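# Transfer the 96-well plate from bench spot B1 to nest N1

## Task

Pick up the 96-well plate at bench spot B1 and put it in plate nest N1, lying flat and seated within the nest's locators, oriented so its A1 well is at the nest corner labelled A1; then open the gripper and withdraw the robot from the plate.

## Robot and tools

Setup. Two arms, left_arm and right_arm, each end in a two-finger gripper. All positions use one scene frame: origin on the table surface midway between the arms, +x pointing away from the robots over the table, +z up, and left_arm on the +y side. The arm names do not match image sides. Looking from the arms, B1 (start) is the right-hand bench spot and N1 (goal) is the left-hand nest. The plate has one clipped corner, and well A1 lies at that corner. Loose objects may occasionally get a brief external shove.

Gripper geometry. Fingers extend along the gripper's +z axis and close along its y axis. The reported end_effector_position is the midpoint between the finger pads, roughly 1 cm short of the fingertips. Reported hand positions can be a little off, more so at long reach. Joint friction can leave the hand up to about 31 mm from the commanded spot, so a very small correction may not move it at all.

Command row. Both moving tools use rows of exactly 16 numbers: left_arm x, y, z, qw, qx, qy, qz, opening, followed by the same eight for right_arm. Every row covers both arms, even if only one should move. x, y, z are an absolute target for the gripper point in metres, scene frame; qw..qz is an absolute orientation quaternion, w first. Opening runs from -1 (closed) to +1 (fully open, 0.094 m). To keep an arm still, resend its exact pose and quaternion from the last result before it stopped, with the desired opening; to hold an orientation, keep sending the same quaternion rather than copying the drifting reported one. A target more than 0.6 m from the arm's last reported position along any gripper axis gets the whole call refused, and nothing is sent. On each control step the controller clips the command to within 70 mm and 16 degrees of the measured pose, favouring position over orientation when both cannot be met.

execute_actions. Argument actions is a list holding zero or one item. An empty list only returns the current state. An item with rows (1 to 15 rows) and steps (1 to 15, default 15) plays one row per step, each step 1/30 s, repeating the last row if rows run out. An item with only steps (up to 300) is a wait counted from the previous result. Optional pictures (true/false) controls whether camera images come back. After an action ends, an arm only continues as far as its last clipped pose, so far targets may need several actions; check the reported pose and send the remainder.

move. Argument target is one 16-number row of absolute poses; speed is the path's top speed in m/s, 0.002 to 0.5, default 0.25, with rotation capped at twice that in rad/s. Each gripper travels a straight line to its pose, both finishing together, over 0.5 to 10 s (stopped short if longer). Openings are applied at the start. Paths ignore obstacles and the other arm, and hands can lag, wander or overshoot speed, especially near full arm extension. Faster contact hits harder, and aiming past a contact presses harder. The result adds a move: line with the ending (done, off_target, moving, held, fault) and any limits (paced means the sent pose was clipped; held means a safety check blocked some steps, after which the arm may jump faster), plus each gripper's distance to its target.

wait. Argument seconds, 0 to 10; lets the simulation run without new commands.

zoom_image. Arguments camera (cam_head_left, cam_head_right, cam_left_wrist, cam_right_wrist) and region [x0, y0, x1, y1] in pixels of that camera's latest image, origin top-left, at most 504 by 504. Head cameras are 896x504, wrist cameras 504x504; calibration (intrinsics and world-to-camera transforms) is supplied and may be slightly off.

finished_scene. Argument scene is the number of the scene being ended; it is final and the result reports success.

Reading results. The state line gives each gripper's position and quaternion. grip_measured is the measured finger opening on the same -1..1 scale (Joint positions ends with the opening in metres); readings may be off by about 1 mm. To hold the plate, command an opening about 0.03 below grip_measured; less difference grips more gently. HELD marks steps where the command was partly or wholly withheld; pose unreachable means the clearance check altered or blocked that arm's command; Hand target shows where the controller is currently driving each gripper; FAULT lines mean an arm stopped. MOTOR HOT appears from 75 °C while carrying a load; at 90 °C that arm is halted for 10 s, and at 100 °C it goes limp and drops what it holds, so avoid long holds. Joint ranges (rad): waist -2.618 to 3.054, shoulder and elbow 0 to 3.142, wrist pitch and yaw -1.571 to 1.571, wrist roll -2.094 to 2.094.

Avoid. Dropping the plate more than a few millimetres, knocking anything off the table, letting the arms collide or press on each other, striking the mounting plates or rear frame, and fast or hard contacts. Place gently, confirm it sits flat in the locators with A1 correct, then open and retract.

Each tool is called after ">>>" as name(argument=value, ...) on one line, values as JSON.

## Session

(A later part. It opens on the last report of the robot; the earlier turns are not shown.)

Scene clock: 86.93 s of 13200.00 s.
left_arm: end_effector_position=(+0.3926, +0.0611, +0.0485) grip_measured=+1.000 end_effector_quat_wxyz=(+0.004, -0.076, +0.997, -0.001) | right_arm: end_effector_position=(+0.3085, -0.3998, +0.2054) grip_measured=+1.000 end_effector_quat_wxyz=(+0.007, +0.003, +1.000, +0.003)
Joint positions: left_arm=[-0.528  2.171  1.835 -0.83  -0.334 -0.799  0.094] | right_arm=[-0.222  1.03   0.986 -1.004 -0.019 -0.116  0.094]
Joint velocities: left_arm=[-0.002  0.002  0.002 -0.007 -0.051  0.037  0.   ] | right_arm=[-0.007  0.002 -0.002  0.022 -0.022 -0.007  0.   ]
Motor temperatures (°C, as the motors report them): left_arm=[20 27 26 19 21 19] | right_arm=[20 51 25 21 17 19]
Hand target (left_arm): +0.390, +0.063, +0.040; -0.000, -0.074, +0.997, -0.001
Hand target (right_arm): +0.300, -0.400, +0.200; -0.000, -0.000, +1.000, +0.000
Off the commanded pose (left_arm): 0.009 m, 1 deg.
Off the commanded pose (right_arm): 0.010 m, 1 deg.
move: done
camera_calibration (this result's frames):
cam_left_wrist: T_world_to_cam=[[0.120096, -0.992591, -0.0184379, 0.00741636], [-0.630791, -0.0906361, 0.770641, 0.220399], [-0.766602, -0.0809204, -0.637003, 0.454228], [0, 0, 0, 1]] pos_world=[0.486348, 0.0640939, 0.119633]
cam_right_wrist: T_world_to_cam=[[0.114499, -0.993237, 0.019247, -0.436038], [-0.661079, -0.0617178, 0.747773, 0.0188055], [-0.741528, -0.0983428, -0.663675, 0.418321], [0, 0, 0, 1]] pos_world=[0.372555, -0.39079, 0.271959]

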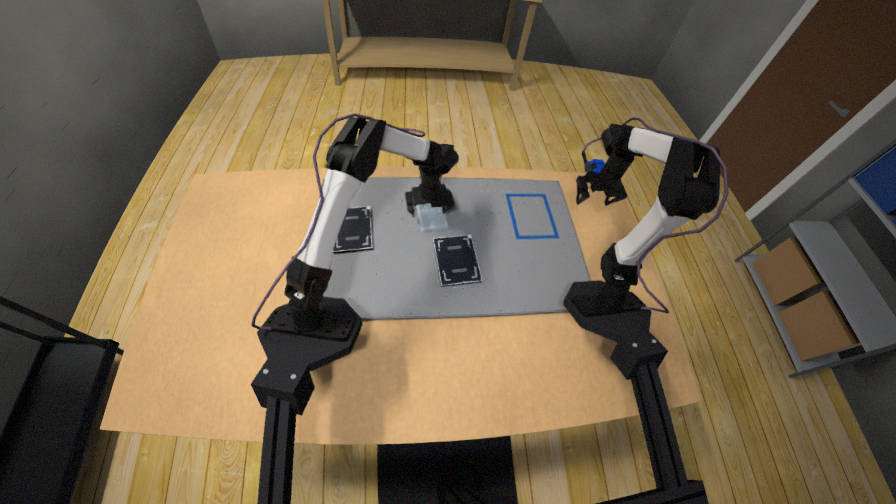

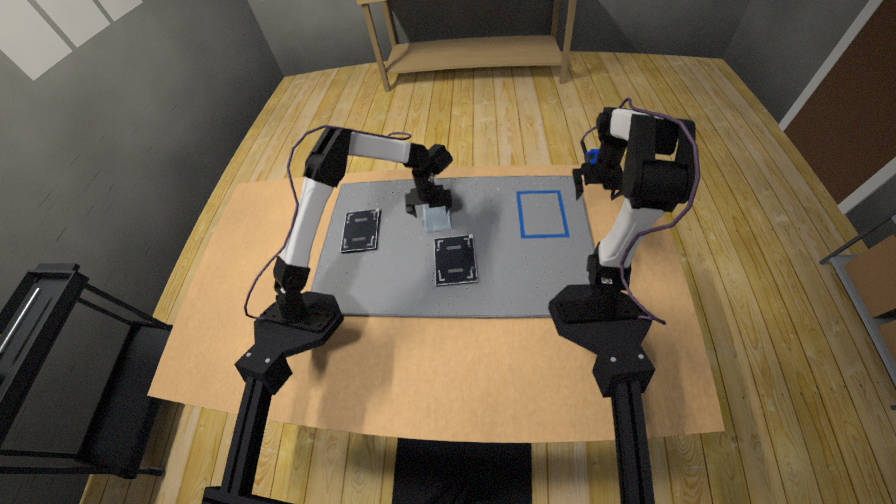

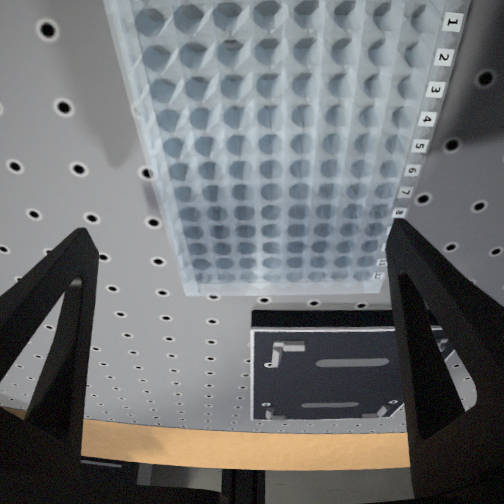

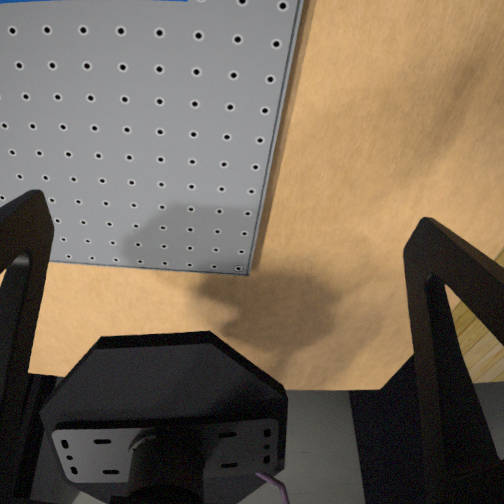

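>>> move(target=[0.405,0.048,0.04,0,-0.074,0.997,0,1,0.30,-0.40,0.2,0,0,1,0,1], speed=0.03)

>>> zoom_image(camera="cam_left_wrist", region=[0,0,504,504])

Scene clock: 90.27 s of 13200.00 s.
left_arm: end_effector_position=(+0.4061, +0.0478, +0.0414) grip_measured=+1.000 end_effector_quat_wxyz=(+0.007, -0.077, +0.997, -0.004) | right_arm: end_effector_position=(+0.3085, -0.3998, +0.2054) grip_measured=+1.000 end_effector_quat_wxyz=(+0.007, +0.003, +1.000, +0.003)
Joint positions: left_arm=[-0.528  2.254  1.967 -0.872 -0.334 -0.798  0.094] | right_arm=[-0.222  1.03   0.986 -1.004 -0.019 -0.116  0.094]
Joint velocities: left_arm=[-0.012 -0.002  0.007 -0.095 -0.022 -0.081  0.   ] | right_arm=[-0.007  0.002 -0.002  0.037 -0.022  0.007  0.   ]
Motor temperatures (°C, as the motors report them): left_arm=[21 28 27 19 21 19] | right_arm=[20 50 25 21 17 19]
Hand target (left_arm): +0.405, +0.048, +0.040; +0.000, -0.074, +0.997, -0.000
Hand target (right_arm): +0.300, -0.400, +0.200; -0.000, -0.000, +1.000, +0.000
Off the commanded pose (left_arm): 0.002 m, 1 deg.
Off the commanded pose (right_arm): 0.010 m, 1 deg.
move: done
camera_calibration (this result's frames):
cam_left_wrist: T_world_to_cam=[[0.122133, -0.99243, -0.0129208, -0.00857476], [-0.635486, -0.0881927, 0.767059, 0.235137], [-0.762392, -0.0854726, -0.641446, 0.457637], [0, 0, 0, 1]] pos_world=[0.499372, 0.0513429, 0.113074]
cam_right_wrist: T_world_to_cam=[[0.114499, -0.993237, 0.019247, -0.436038], [-0.661079, -0.0617178, 0.747773, 0.0188055], [-0.741528, -0.0983428, -0.663675, 0.418321], [0, 0, 0, 1]] pos_world=[0.372555, -0.39079, 0.271959]

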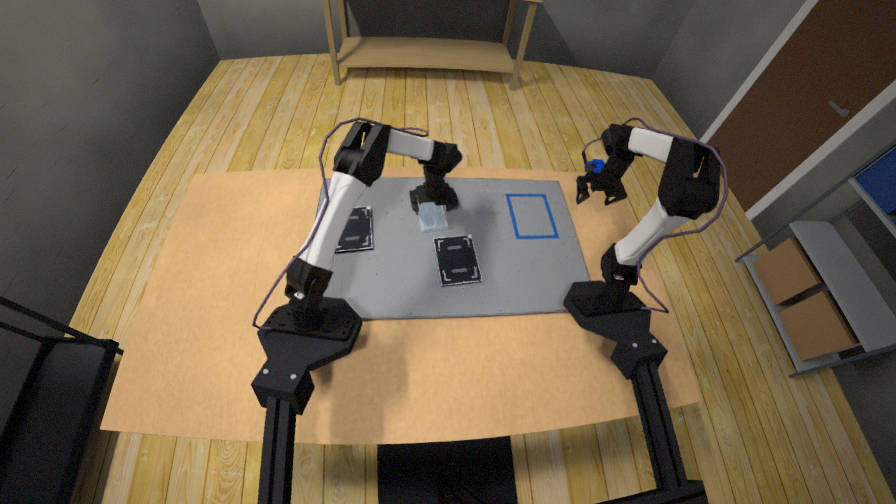

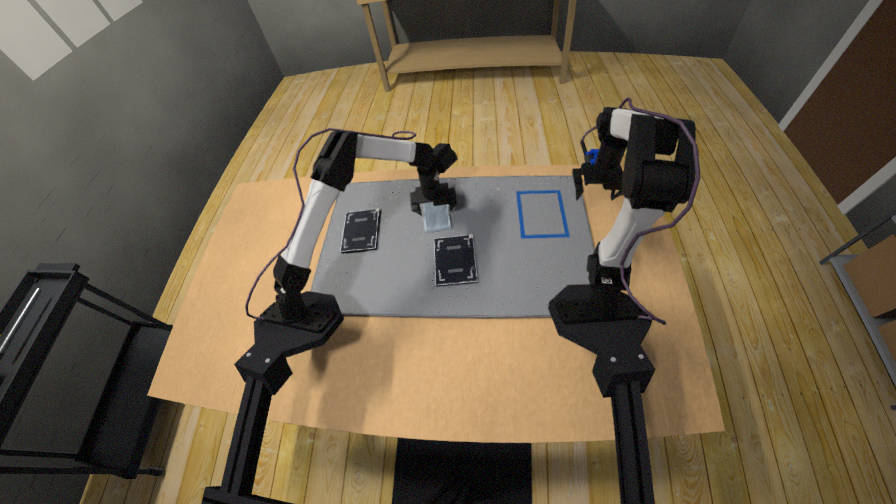

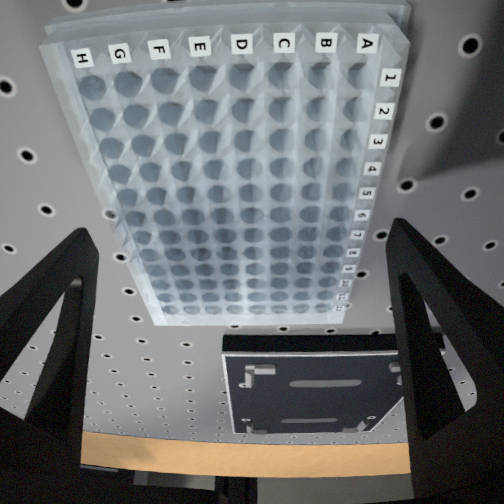

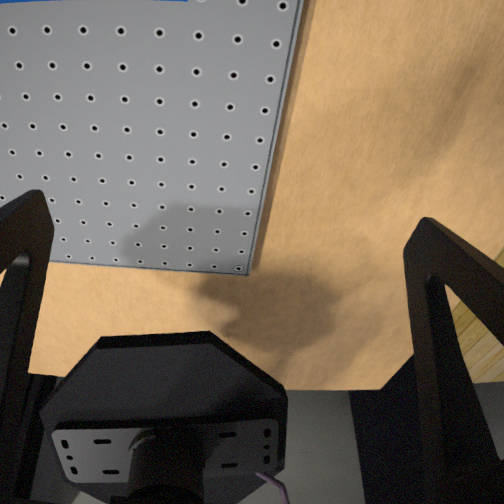

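Region (0, 0, 504, 504) of cam_left_wrist's 504x504 image, scaled by 1.000.

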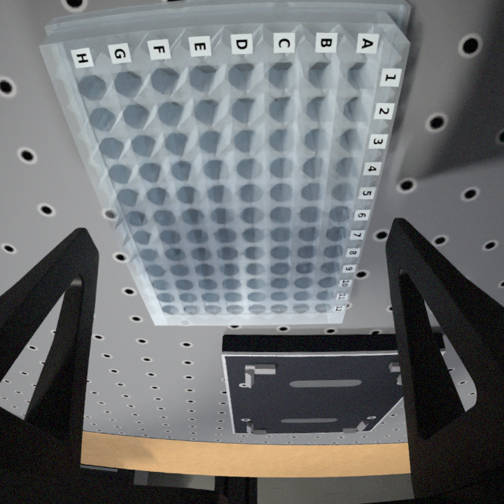

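>>> move(target=[0.395,0.047,0.008,0,-0.074,0.997,0,1,0.30,-0.40,0.2,0,0,1,0,1], speed=0.02)

Scene clock: 95.23 s of 13200.00 s.
left_arm: end_effector_position=(+0.4022, +0.0430, +0.0239) grip_measured=+1.000 end_effector_quat_wxyz=(+0.010, -0.078, +0.997, -0.006) | right_arm: end_effector_position=(+0.3085, -0.3998, +0.2054) grip_measured=+1.000 end_effector_quat_wxyz=(+0.007, +0.003, +1.000, +0.003)
Joint positions: left_arm=[-0.528  2.285  1.948 -0.814 -0.333 -0.797  0.094] | right_arm=[-0.222  1.03   0.986 -1.004 -0.019 -0.116  0.094]
Joint velocities: left_arm=[ 0.002  0.012  0.007 -0.037  0.066 -0.066  0.   ] | right_arm=[-0.007 -0.012 -0.002  0.066 -0.007  0.007  0.   ]
Motor temperatures (°C, as the motors report them): left_arm=[21 30 27 19 21 19] | right_arm=[20 48 25 21 17 19]
Hand target (left_arm): +0.395, +0.047, +0.009; -0.000, -0.074, +0.997, +0.000
Hand target (right_arm): +0.300, -0.400, +0.200; -0.000, -0.000, +1.000, +0.000
Off the commanded pose (left_arm): 0.018 m, 1 deg.
Off the commanded pose (right_arm): 0.010 m, 1 deg.
move: off_target (left_arm)
camera_calibration (this result's frames):
cam_left_wrist: T_world_to_cam=[[0.12373, -0.992289, -0.00732629, -0.0138528], [-0.639017, -0.0853244, 0.764446, 0.246996], [-0.759176, -0.0899036, -0.644646, 0.442014], [0, 0, 0, 1]] pos_world=[0.495115, 0.0470674, 0.0960265]
cam_right_wrist: T_world_to_cam=[[0.114499, -0.993237, 0.019247, -0.436038], [-0.661079, -0.0617178, 0.747773, 0.0188055], [-0.741528, -0.0983428, -0.663675, 0.418321], [0, 0, 0, 1]] pos_world=[0.372555, -0.39079, 0.271959]

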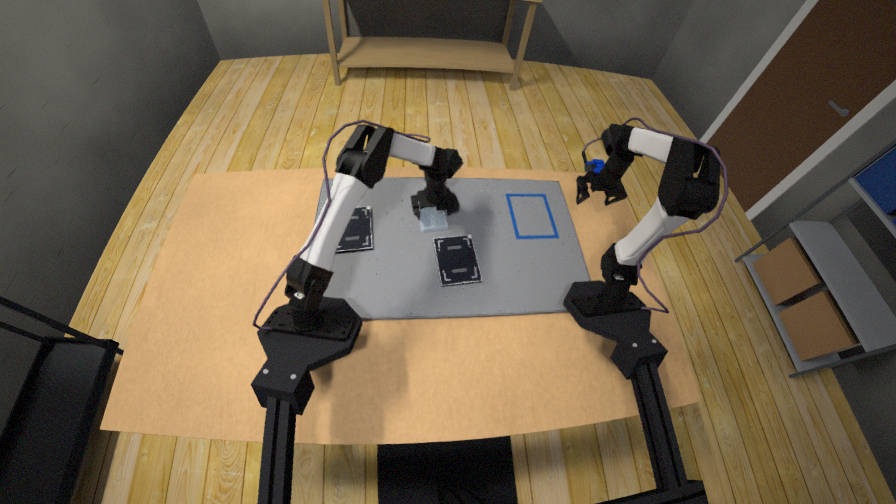

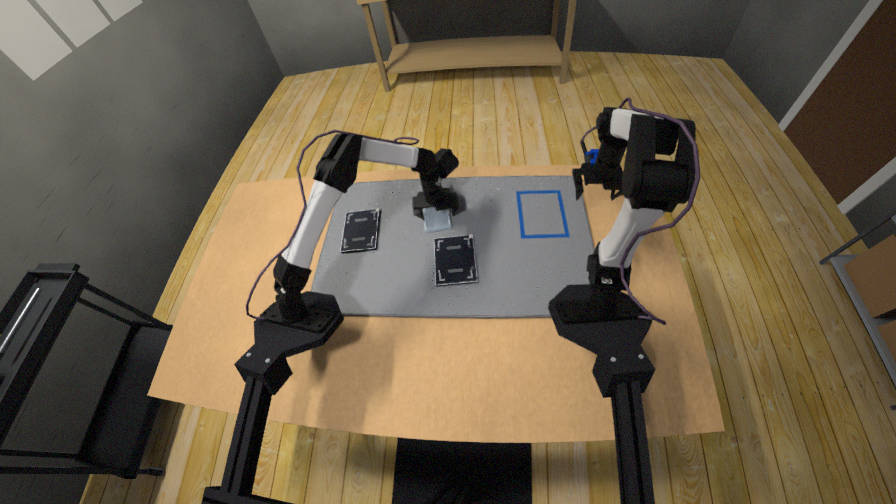

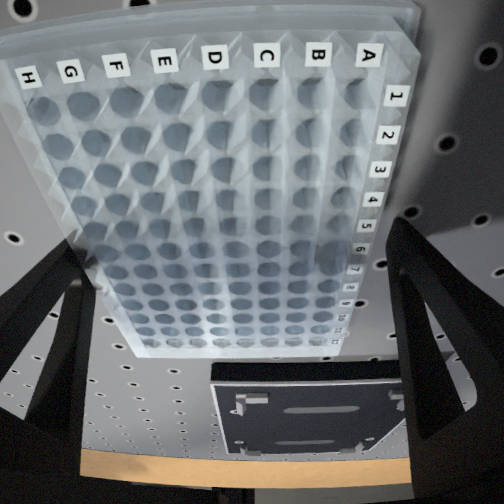

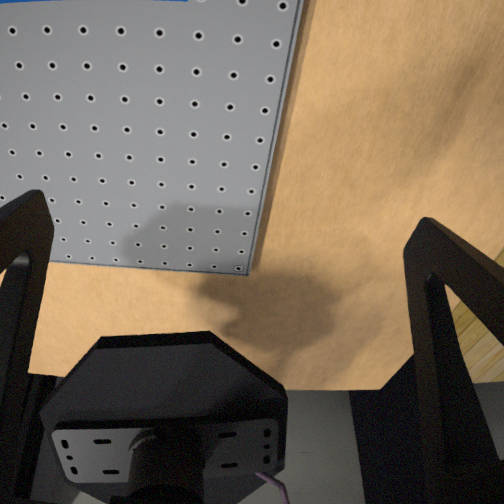

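>>> move(target=[0.38,0.055,0.02,0,-0.074,0.997,0,1,0.30,-0.40,0.2,0,0,1,0,1], speed=0.015)

>>> move(target=[0.38,0.055,0.02,0,-0.074,0.997,0,0.74,0.30,-0.40,0.2,0,0,1,0,1])

Scene clock: 98.93 s of 13200.00 s.
left_arm: end_effector_position=(+0.3887, +0.0527, +0.0233) grip_measured=+1.000 end_effector_quat_wxyz=(+0.007, -0.077, +0.997, -0.005) | right_arm: end_effector_position=(+0.3085, -0.3998, +0.2054) grip_measured=+1.000 end_effector_quat_wxyz=(+0.007, +0.003, +1.000, +0.003)
Joint positions: left_arm=[-0.528  2.227  1.826 -0.755 -0.332 -0.797  0.094] | right_arm=[-0.222  1.03   0.986 -1.004 -0.019 -0.116  0.094]
Joint velocities: left_arm=[ 0.012 -0.002 -0.012  0.007 -0.051  0.007  0.   ] | right_arm=[-0.012 -0.007  0.002  0.007 -0.007  0.007  0.   ]
Motor temperatures (°C, as the motors report them): left_arm=[21 31 27 19 21 19] | right_arm=[20 47 25 21 17 19]
Hand target (left_arm): +0.380, +0.055, +0.020; -0.000, -0.074, +0.997, +0.000
Hand target (right_arm): +0.300, -0.400, +0.200; -0.000, -0.000, +1.000, +0.000
Off the commanded pose (left_arm): 0.010 m, 1 deg.
Off the commanded pose (right_arm): 0.010 m, 1 deg.
move: done
camera_calibration (this result's frames):
cam_left_wrist: T_world_to_cam=[[0.121952, -0.992485, -0.0100237, -0.00183938], [-0.635557, -0.0858433, 0.767266, 0.238336], [-0.762361, -0.0871989, -0.64125, 0.433276], [0, 0, 0, 1]] pos_world=[0.482014, 0.0564152, 0.0949529]
cam_right_wrist: T_world_to_cam=[[0.114499, -0.993237, 0.019247, -0.436038], [-0.661079, -0.0617178, 0.747773, 0.0188055], [-0.741528, -0.0983428, -0.663675, 0.418321], [0, 0, 0, 1]] pos_world=[0.372555, -0.39079, 0.271959]

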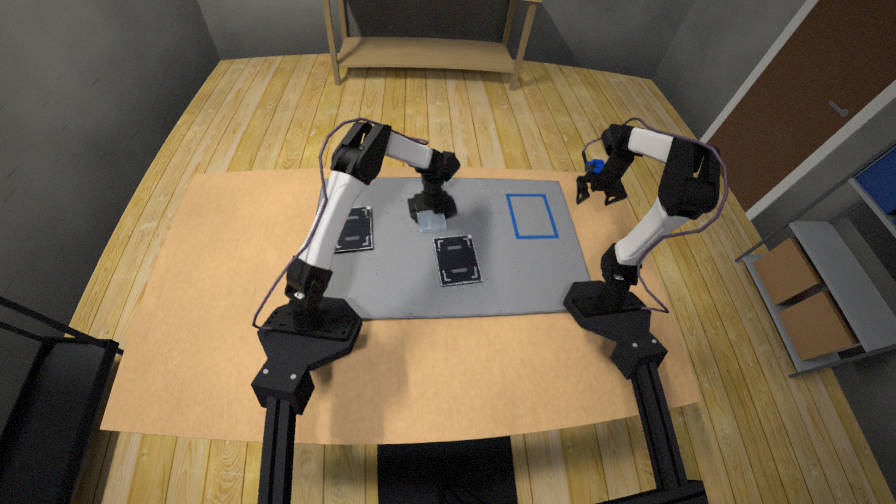

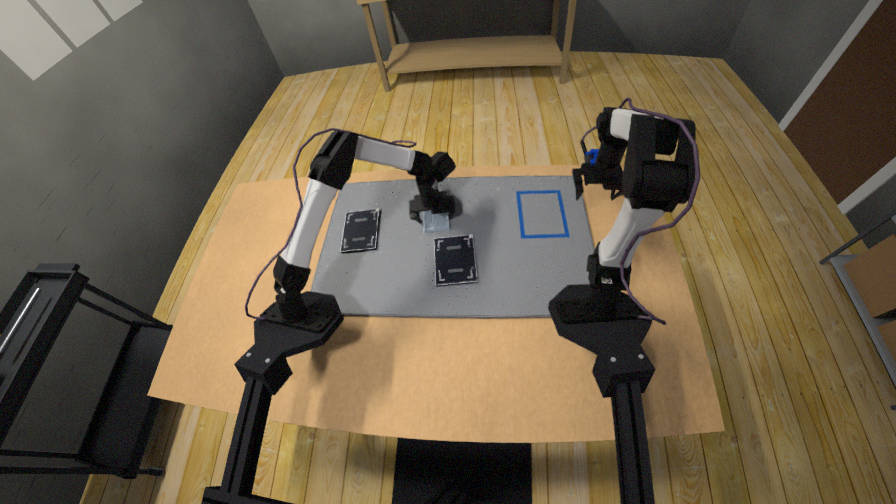

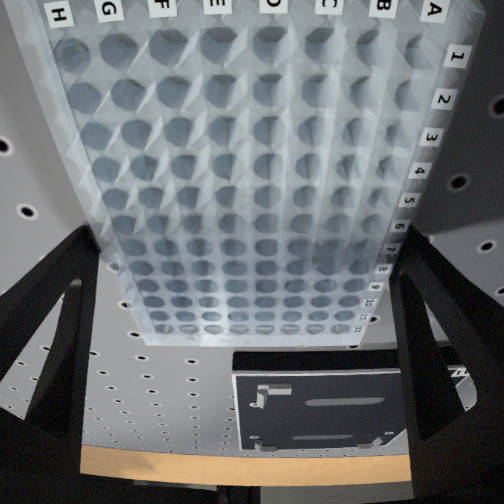

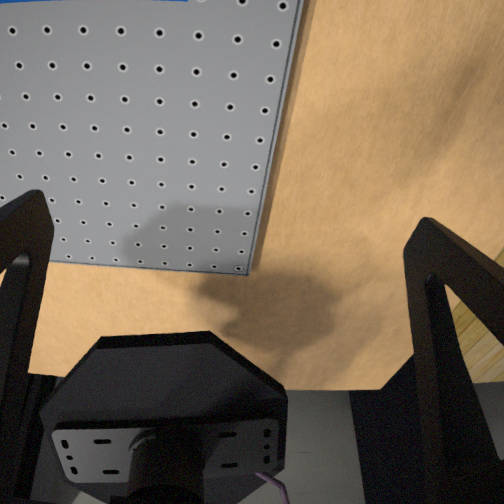

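Scene clock: 99.63 s of 13200.00 s.
left_arm: end_effector_position=(+0.3886, +0.0525, +0.0233) grip_measured=+0.777 end_effector_quat_wxyz=(+0.007, -0.077, +0.997, -0.006) | right_arm: end_effector_position=(+0.3085, -0.3998, +0.2054) grip_measured=+1.000 end_effector_quat_wxyz=(+0.007, +0.003, +1.000, +0.003)
Joint positions: left_arm=[-0.528  2.227  1.826 -0.755 -0.33  -0.797  0.083] | right_arm=[-0.222  1.03   0.986 -1.004 -0.019 -0.116  0.094]
Joint velocities: left_arm=[-0.032  0.007  0.002 -0.007  0.022 -0.037 -0.   ] | right_arm=[ 0.007  0.012  0.017  0.022  0.022 -0.037  0.   ]
Motor temperatures (°C, as the motors report them): left_arm=[21 31 27 19 21 19] | right_arm=[20 47 25 21 17 19]
Hand target (left_arm): +0.380, +0.055, +0.020; -0.000, -0.074, +0.997, +0.000
Hand target (right_arm): +0.300, -0.400, +0.200; -0.000, -0.000, +1.000, +0.000
Off the commanded pose (left_arm): 0.010 m, 1 deg.
Off the commanded pose (right_arm): 0.010 m, 1 deg.
move: done
camera_calibration (this result's frames):
cam_left_wrist: T_world_to_cam=[[0.121916, -0.9925, -0.00892266, -0.00203981], [-0.634858, -0.0848885, 0.767951, 0.237881], [-0.762949, -0.0879613, -0.640446, 0.433388], [0, 0, 0, 1]] pos_world=[0.481922, 0.0562902, 0.0948626]
cam_right_wrist: T_world_to_cam=[[0.114499, -0.993237, 0.019247, -0.436038], [-0.661079, -0.0617178, 0.747773, 0.0188055], [-0.741528, -0.0983428, -0.663675, 0.418321], [0, 0, 0, 1]] pos_world=[0.372555, -0.39079, 0.271959]

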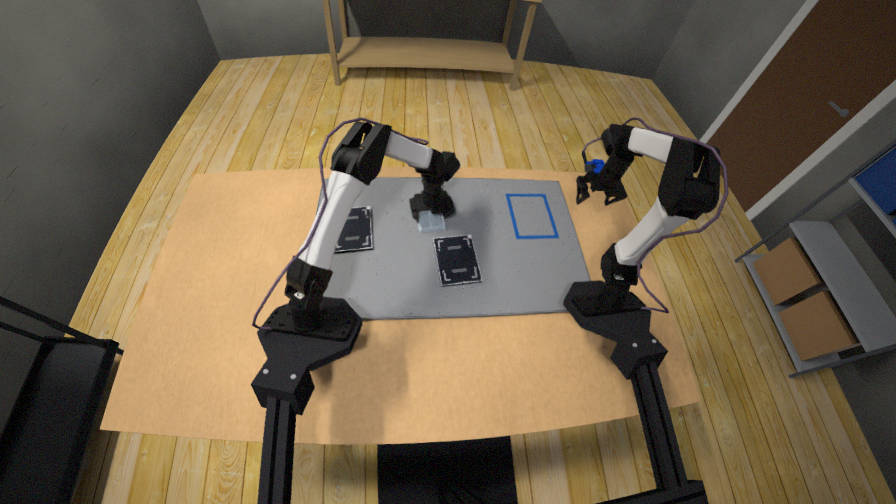

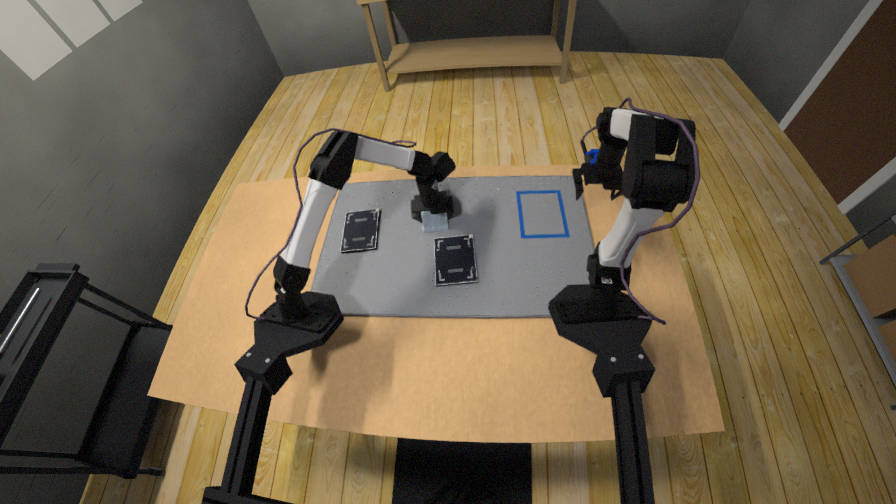

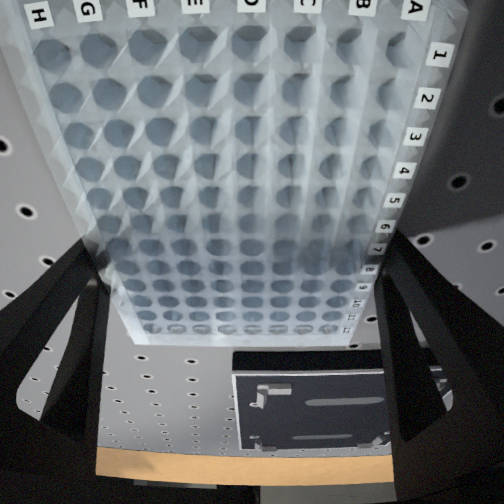

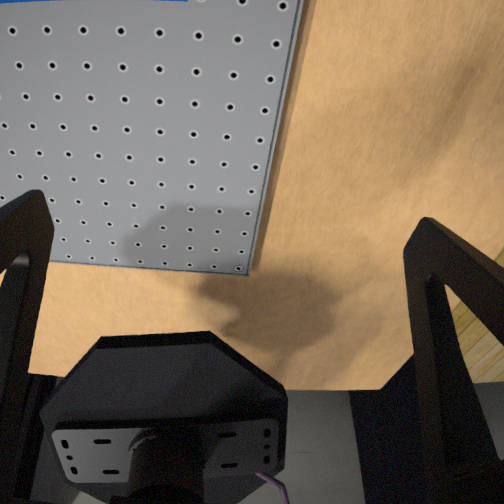

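>>> move(target=[0.385,0.055,0.09,0,-0.074,0.997,0,0.74,0.30,-0.40,0.2,0,0,1,0,1], speed=0.06)

>>> move(target=[0.335,0.29,0.08,0,-0.074,0.997,0,0.74,0.30,-0.40,0.2,0,0,1,0,1], speed=0.12)

Scene clock: 104.27 s of 13200.00 s.
left_arm: end_effector_position=(+0.3809, +0.0581, +0.0781) grip_measured=+0.777 end_effector_quat_wxyz=(-0.008, -0.071, +0.997, +0.005) | right_arm: end_effector_position=(+0.3085, -0.3998, +0.2054) grip_measured=+1.000 end_effector_quat_wxyz=(+0.007, +0.003, +1.000, +0.003)
Joint positions: left_arm=[-0.568  2.124  1.853 -0.936 -0.34  -0.836  0.083] | right_arm=[-0.222  1.03   0.986 -1.004 -0.019 -0.116  0.094]
Joint velocities: left_arm=[-0.007  0.012 -0.012  0.066 -0.022  0.007 -0.   ] | right_arm=[ 0.007 -0.022  0.002 -0.022  0.022 -0.022  0.   ]
Motor temperatures (°C, as the motors report them): left_arm=[21 32 27 19 21 19] | right_arm=[19 45 25 21 17 19]
Hand target (left_arm): +0.385, +0.055, +0.090; +0.000, -0.074, +0.997, +0.000
Hand target (right_arm): +0.300, -0.400, +0.200; -0.000, -0.000, +1.000, +0.000
Off the commanded pose (left_arm): 0.013 m, 1 deg.
Off the commanded pose (right_arm): 0.010 m, 1 deg.
move: off_target (left_arm)
camera_calibration (this result's frames):
cam_left_wrist: T_world_to_cam=[[0.109217, -0.993551, -0.0304725, 0.0114893], [-0.611408, -0.0913171, 0.786029, 0.181419], [-0.783742, -0.0672163, -0.617438, 0.468007], [0, 0, 0, 1]] pos_world=[0.476463, 0.0594396, 0.146715]
cam_right_wrist: T_world_to_cam=[[0.114499, -0.993237, 0.019247, -0.436038], [-0.661079, -0.0617178, 0.747773, 0.0188055], [-0.741528, -0.0983428, -0.663675, 0.418321], [0, 0, 0, 1]] pos_world=[0.372555, -0.39079, 0.271959]

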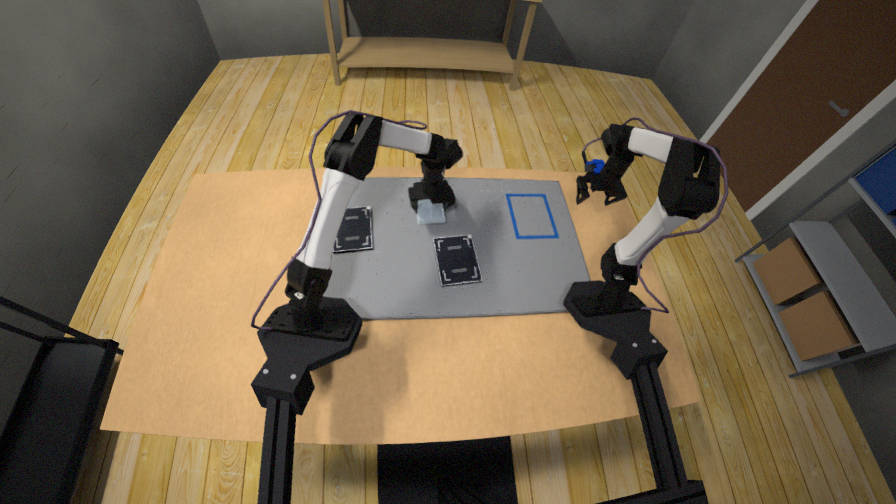

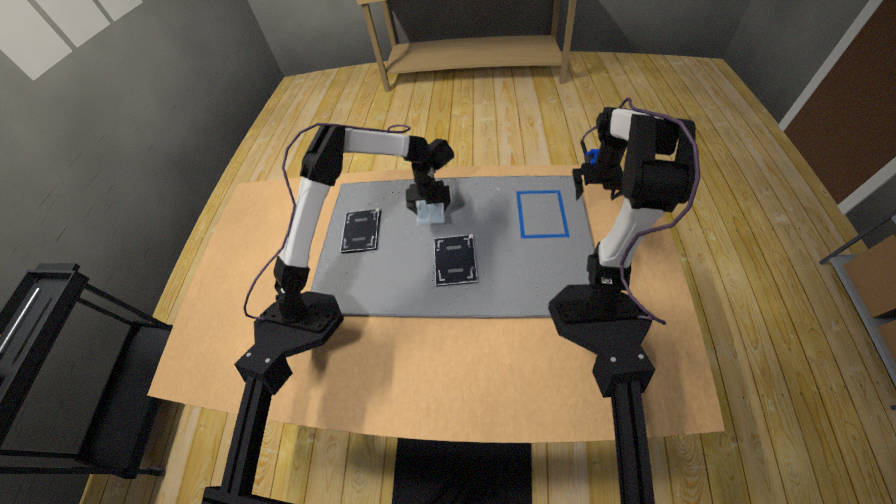

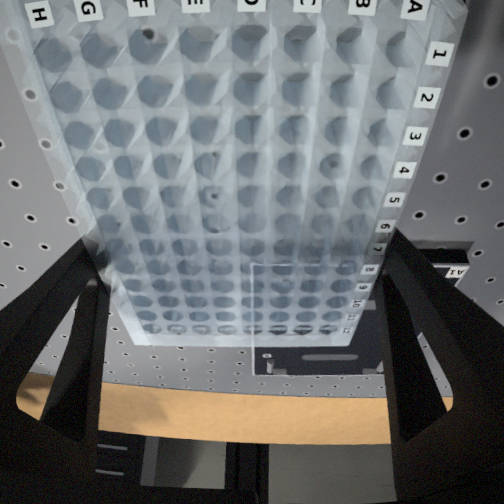

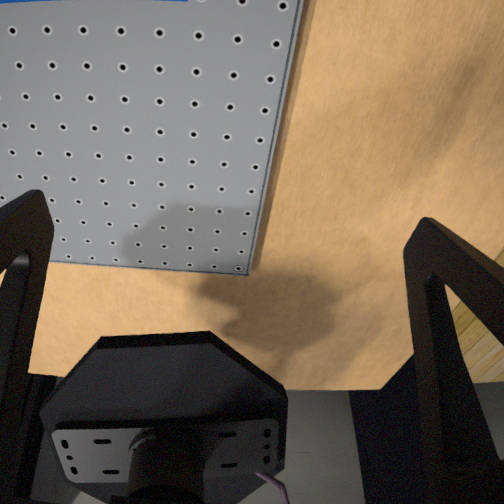

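Scene clock: 106.77 s of 13200.00 s.
left_arm: end_effector_position=(+0.3373, +0.2896, +0.0778) grip_measured=+0.777 end_effector_quat_wxyz=(-0.009, -0.077, +0.997, +0.003) | right_arm: end_effector_position=(+0.3085, -0.3998, +0.2054) grip_measured=+1.000 end_effector_quat_wxyz=(+0.007, +0.003, +1.000, +0.003)
Joint positions: left_arm=[-0.048  1.541  1.017 -0.569 -0.12  -0.361  0.083] | right_arm=[-0.222  1.03   0.986 -1.004 -0.019 -0.116  0.094]
Joint velocities: left_arm=[-0.012  0.002  0.007 -0.051  0.037 -0.022 -0.   ] | right_arm=[-0.022  0.017 -0.017 -0.037 -0.037 -0.037  0.   ]
Motor temperatures (°C, as the motors report them): left_arm=[21 33 26 19 21 19] | right_arm=[19 45 25 21 17 19]
Hand target (left_arm): +0.338, +0.290, +0.080; +0.000, -0.075, +0.997, -0.003
Hand target (right_arm): +0.300, -0.400, +0.200; -0.000, -0.000, +1.000, +0.000
Off the commanded pose (left_arm): 0.003 m, 1 deg.
Off the commanded pose (right_arm): 0.010 m, 1 deg.
move: done
camera_calibration (this result's frames):
cam_left_wrist: T_world_to_cam=[[0.120323, -0.992346, -0.0277883, 0.242032], [-0.609794, -0.0959689, 0.786728, 0.17687], [-0.783373, -0.0777167, -0.616674, 0.452138], [0, 0, 0, 1]] pos_world=[0.432925, 0.292292, 0.146399]
cam_right_wrist: T_world_to_cam=[[0.114499, -0.993237, 0.019247, -0.436038], [-0.661079, -0.0617178, 0.747773, 0.0188055], [-0.741528, -0.0983428, -0.663675, 0.418321], [0, 0, 0, 1]] pos_world=[0.372555, -0.39079, 0.271959]

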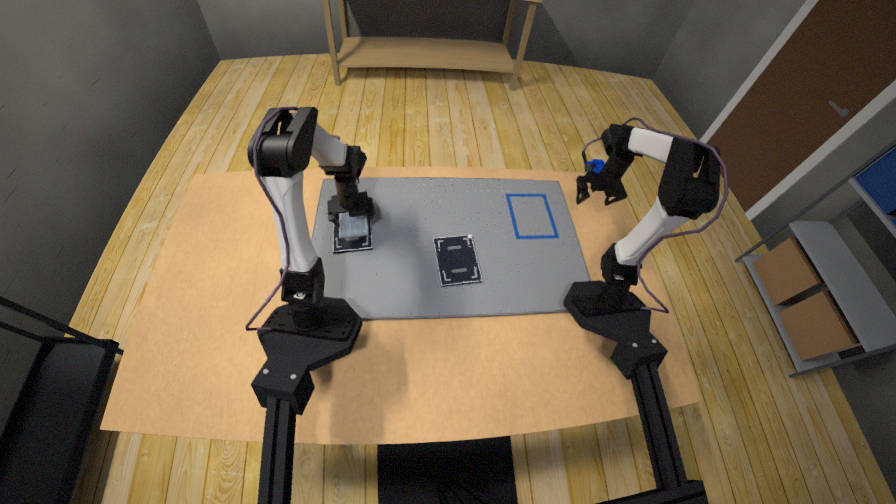

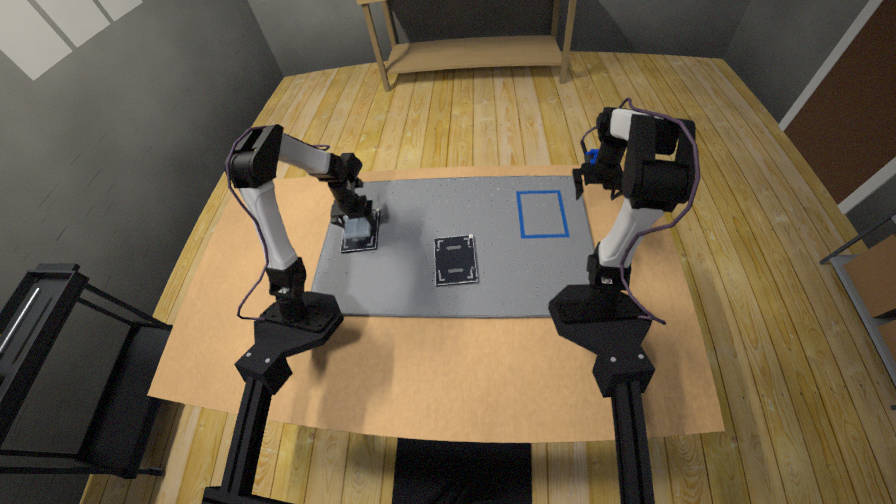

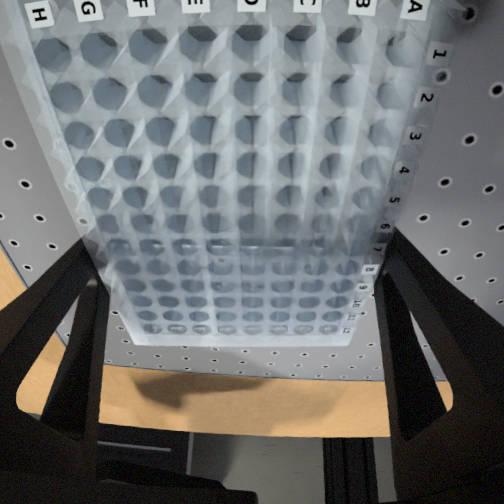

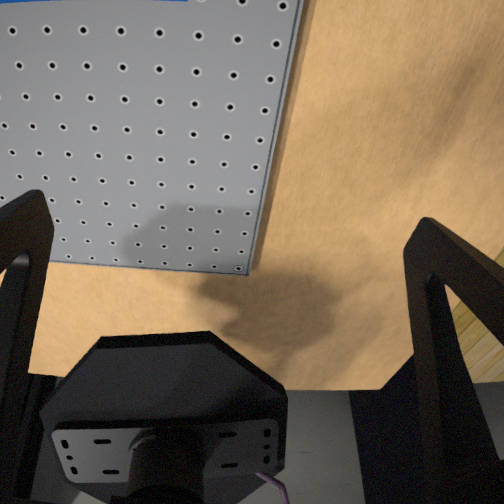

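>>> move(target=[0.33,0.29,0.045,0,-0.074,0.997,0,0.74,0.30,-0.40,0.2,0,0,1,0,1], speed=0.03)

>>> zoom_image(camera="cam_head_right", region=[320,190,410,270])

>>> zoom_image(camera="cam_head_left", region=[310,190,400,270])

Scene clock: 111.73 s of 13200.00 s.
left_arm: end_effector_position=(+0.3341, +0.2867, +0.0511) grip_measured=+0.777 end_effector_quat_wxyz=(+0.004, -0.075, +0.997, -0.001) | right_arm: end_effector_position=(+0.3085, -0.3998, +0.2054) grip_measured=+1.000 end_effector_quat_wxyz=(+0.007, +0.003, +1.000, +0.003)
Joint positions: left_arm=[-0.048  1.597  0.955 -0.424 -0.118 -0.353  0.083] | right_arm=[-0.222  1.03   0.986 -1.004 -0.019 -0.116  0.094]
Joint velocities: left_arm=[-0.017  0.002  0.007  0.022 -0.066 -0.051 -0.001] | right_arm=[ 0.002 -0.017 -0.002  0.007  0.022 -0.022  0.   ]
Motor temperatures (°C, as the motors report them): left_arm=[21 33 26 19 21 19] | right_arm=[19 44 25 21 17 19]
Hand target (left_arm): +0.330, +0.290, +0.045; -0.000, -0.074, +0.997, -0.000
Hand target (right_arm): +0.300, -0.400, +0.200; -0.000, -0.000, +1.000, +0.000
Off the commanded pose (left_arm): 0.008 m, 0 deg.
Off the commanded pose (right_arm): 0.010 m, 1 deg.
After step 90, 0.40 s passed at rest.
move: done
camera_calibration (this result's frames):
cam_left_wrist: T_world_to_cam=[[0.116478, -0.993039, -0.0175101, 0.239738], [-0.63012, -0.0875144, 0.771551, 0.200788], [-0.767712, -0.0788354, -0.635927, 0.428977], [0, 0, 0, 1]] pos_world=[0.427927, 0.28946, 0.122078]
cam_right_wrist: T_world_to_cam=[[0.114499, -0.993237, 0.019247, -0.436038], [-0.661079, -0.0617178, 0.747773, 0.0188055], [-0.741528, -0.0983428, -0.663675, 0.418321], [0, 0, 0, 1]] pos_world=[0.372555, -0.39079, 0.271959]

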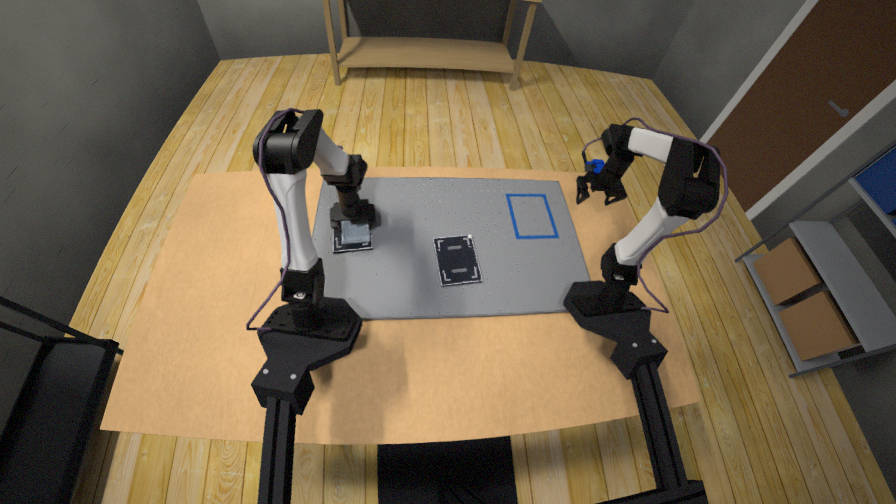

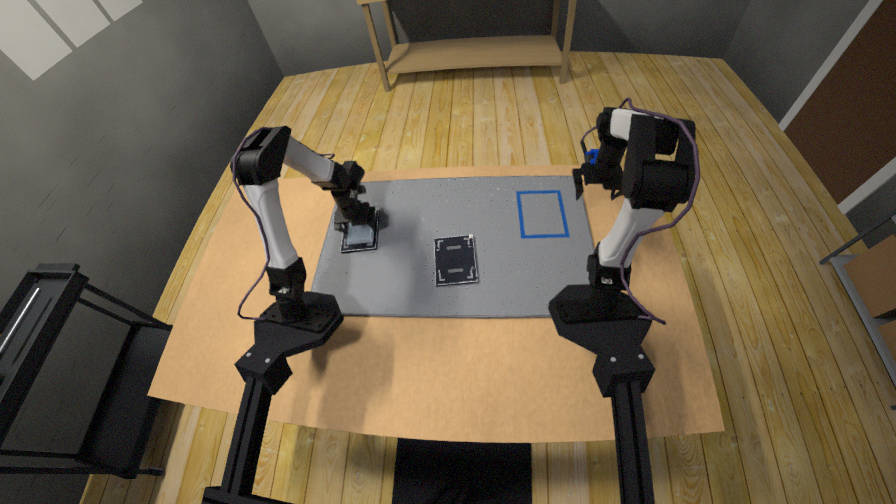

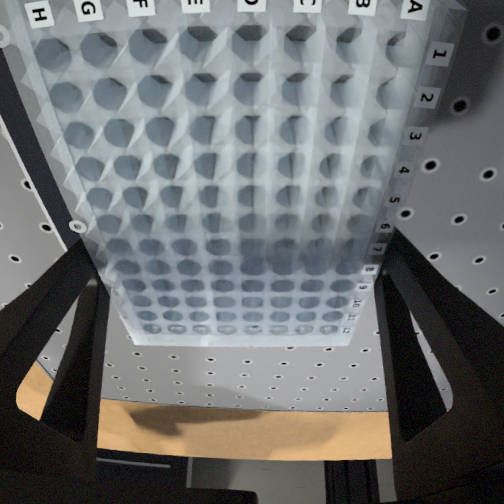

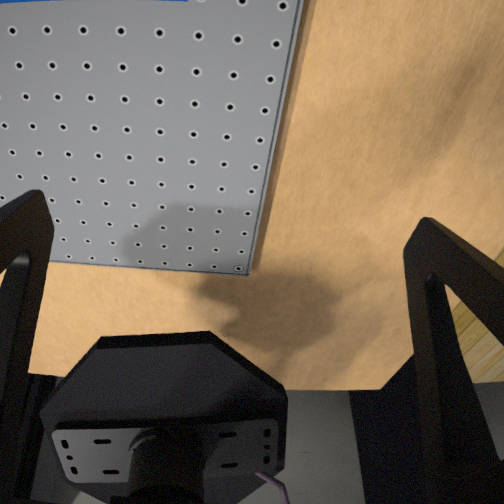

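Region (320, 190, 410, 270) of cam_head_right's 896x504 image, scaled by 5.600, with more detail than that image has.

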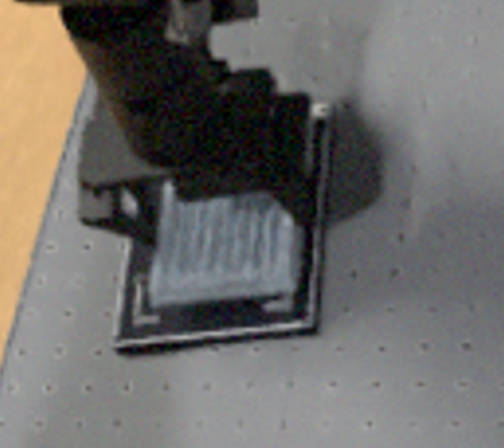

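Region (310, 190, 400, 270) of cam_head_left's 896x504 image, scaled by 5.600, with more detail than that image has.

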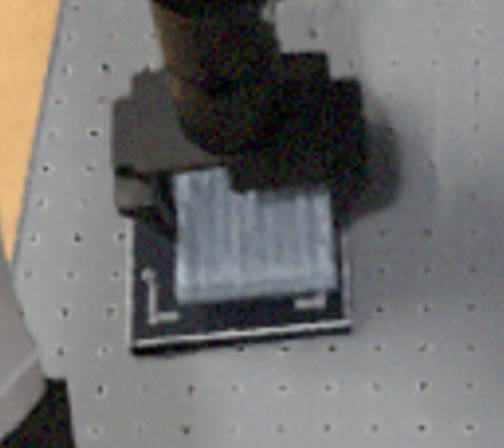

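>>> move(target=[0.336,0.306,0.04,0,-0.074,0.997,0,0.74,0.30,-0.40,0.2,0,0,1,0,1], speed=0.02)

>>> zoom_image(camera="cam_head_left", region=[310,190,400,270])

Scene clock: 117.77 s of 13200.00 s.
left_arm: end_effector_position=(+0.3355, +0.3048, +0.0443) grip_measured=+0.777 end_effector_quat_wxyz=(-0.001, -0.076, +0.997, +0.003) | right_arm: end_effector_position=(+0.3085, -0.3998, +0.2054) grip_measured=+1.000 end_effector_quat_wxyz=(+0.007, +0.003, +1.000, +0.003)
Joint positions: left_arm=[ 0.011  1.615  0.955 -0.412 -0.095 -0.304  0.083] | right_arm=[-0.222  1.03   0.986 -1.004 -0.019 -0.116  0.094]
Joint velocities: left_arm=[-0.022 -0.002  0.007  0.022  0.066  0.081 -0.   ] | right_arm=[-0.002 -0.007  0.002 -0.037 -0.081 -0.007  0.   ]
Motor temperatures (°C, as the motors report them): left_arm=[21 32 26 19 21 19] | right_arm=[19 43 25 21 17 19]
Hand target (left_arm): +0.336, +0.306, +0.040; +0.000, -0.074, +0.997, -0.000
Hand target (right_arm): +0.300, -0.400, +0.200; -0.000, -0.000, +1.000, +0.000
Off the commanded pose (left_arm): 0.005 m, 0 deg.
Off the commanded pose (right_arm): 0.010 m, 1 deg.
After step 90, 1.70 s passed at rest.
move: done
camera_calibration (this result's frames):
cam_left_wrist: T_world_to_cam=[[0.118377, -0.992614, -0.0265437, 0.25705], [-0.622495, -0.0950111, 0.776835, 0.208013], [-0.77362, -0.0754363, -0.629144, 0.427854], [0, 0, 0, 1]] pos_world=[0.430054, 0.307191, 0.114413]
cam_right_wrist: T_world_to_cam=[[0.114499, -0.993237, 0.019247, -0.436038], [-0.661079, -0.0617178, 0.747773, 0.0188055], [-0.741528, -0.0983428, -0.663675, 0.418321], [0, 0, 0, 1]] pos_world=[0.372555, -0.39079, 0.271959]

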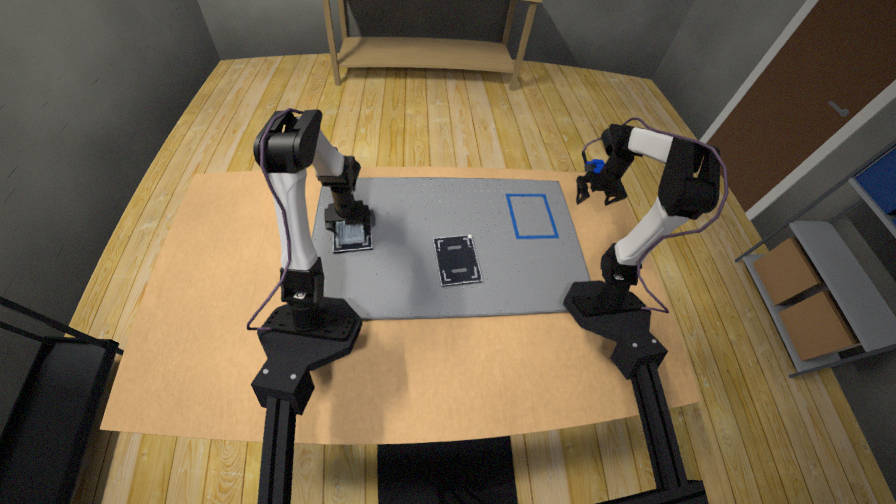

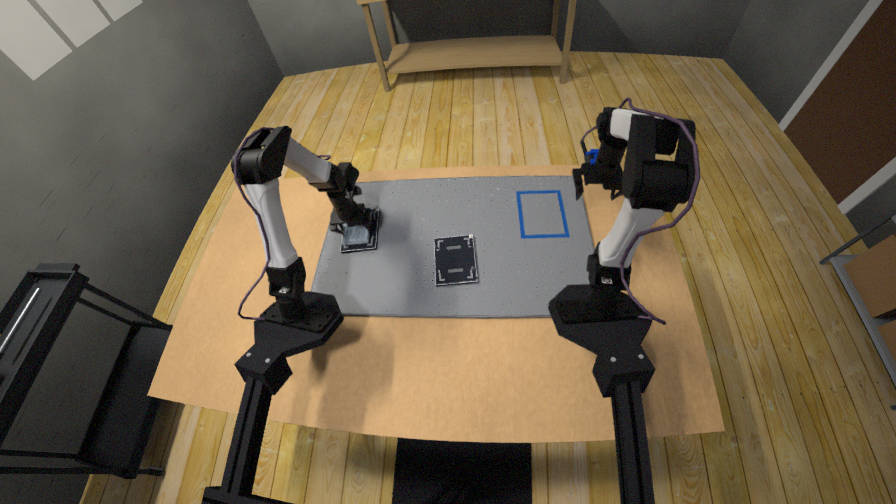

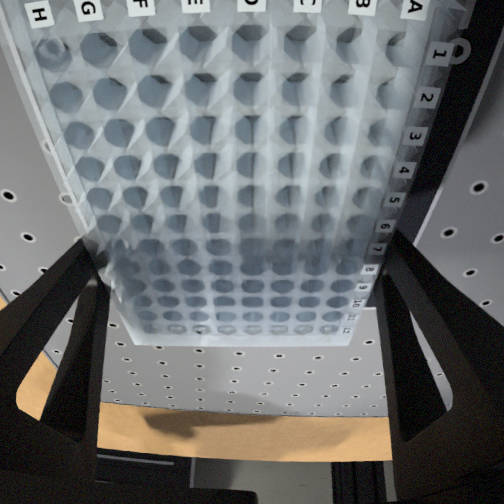

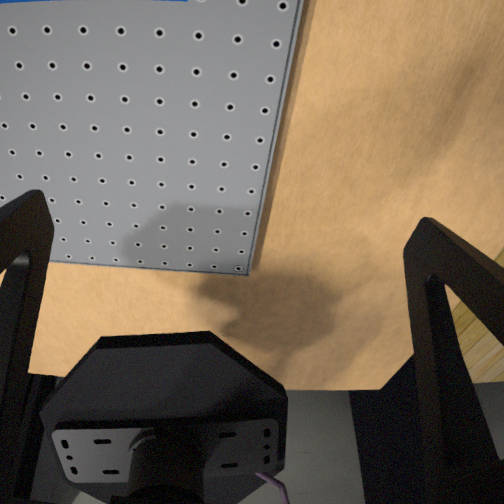

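Region (310, 190, 400, 270) of cam_head_left's 896x504 image, scaled by 5.600, with more detail than that image has.

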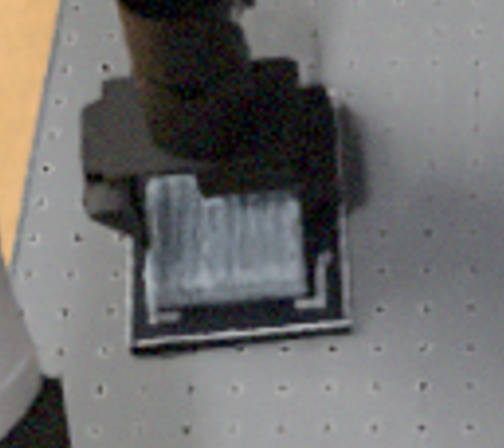

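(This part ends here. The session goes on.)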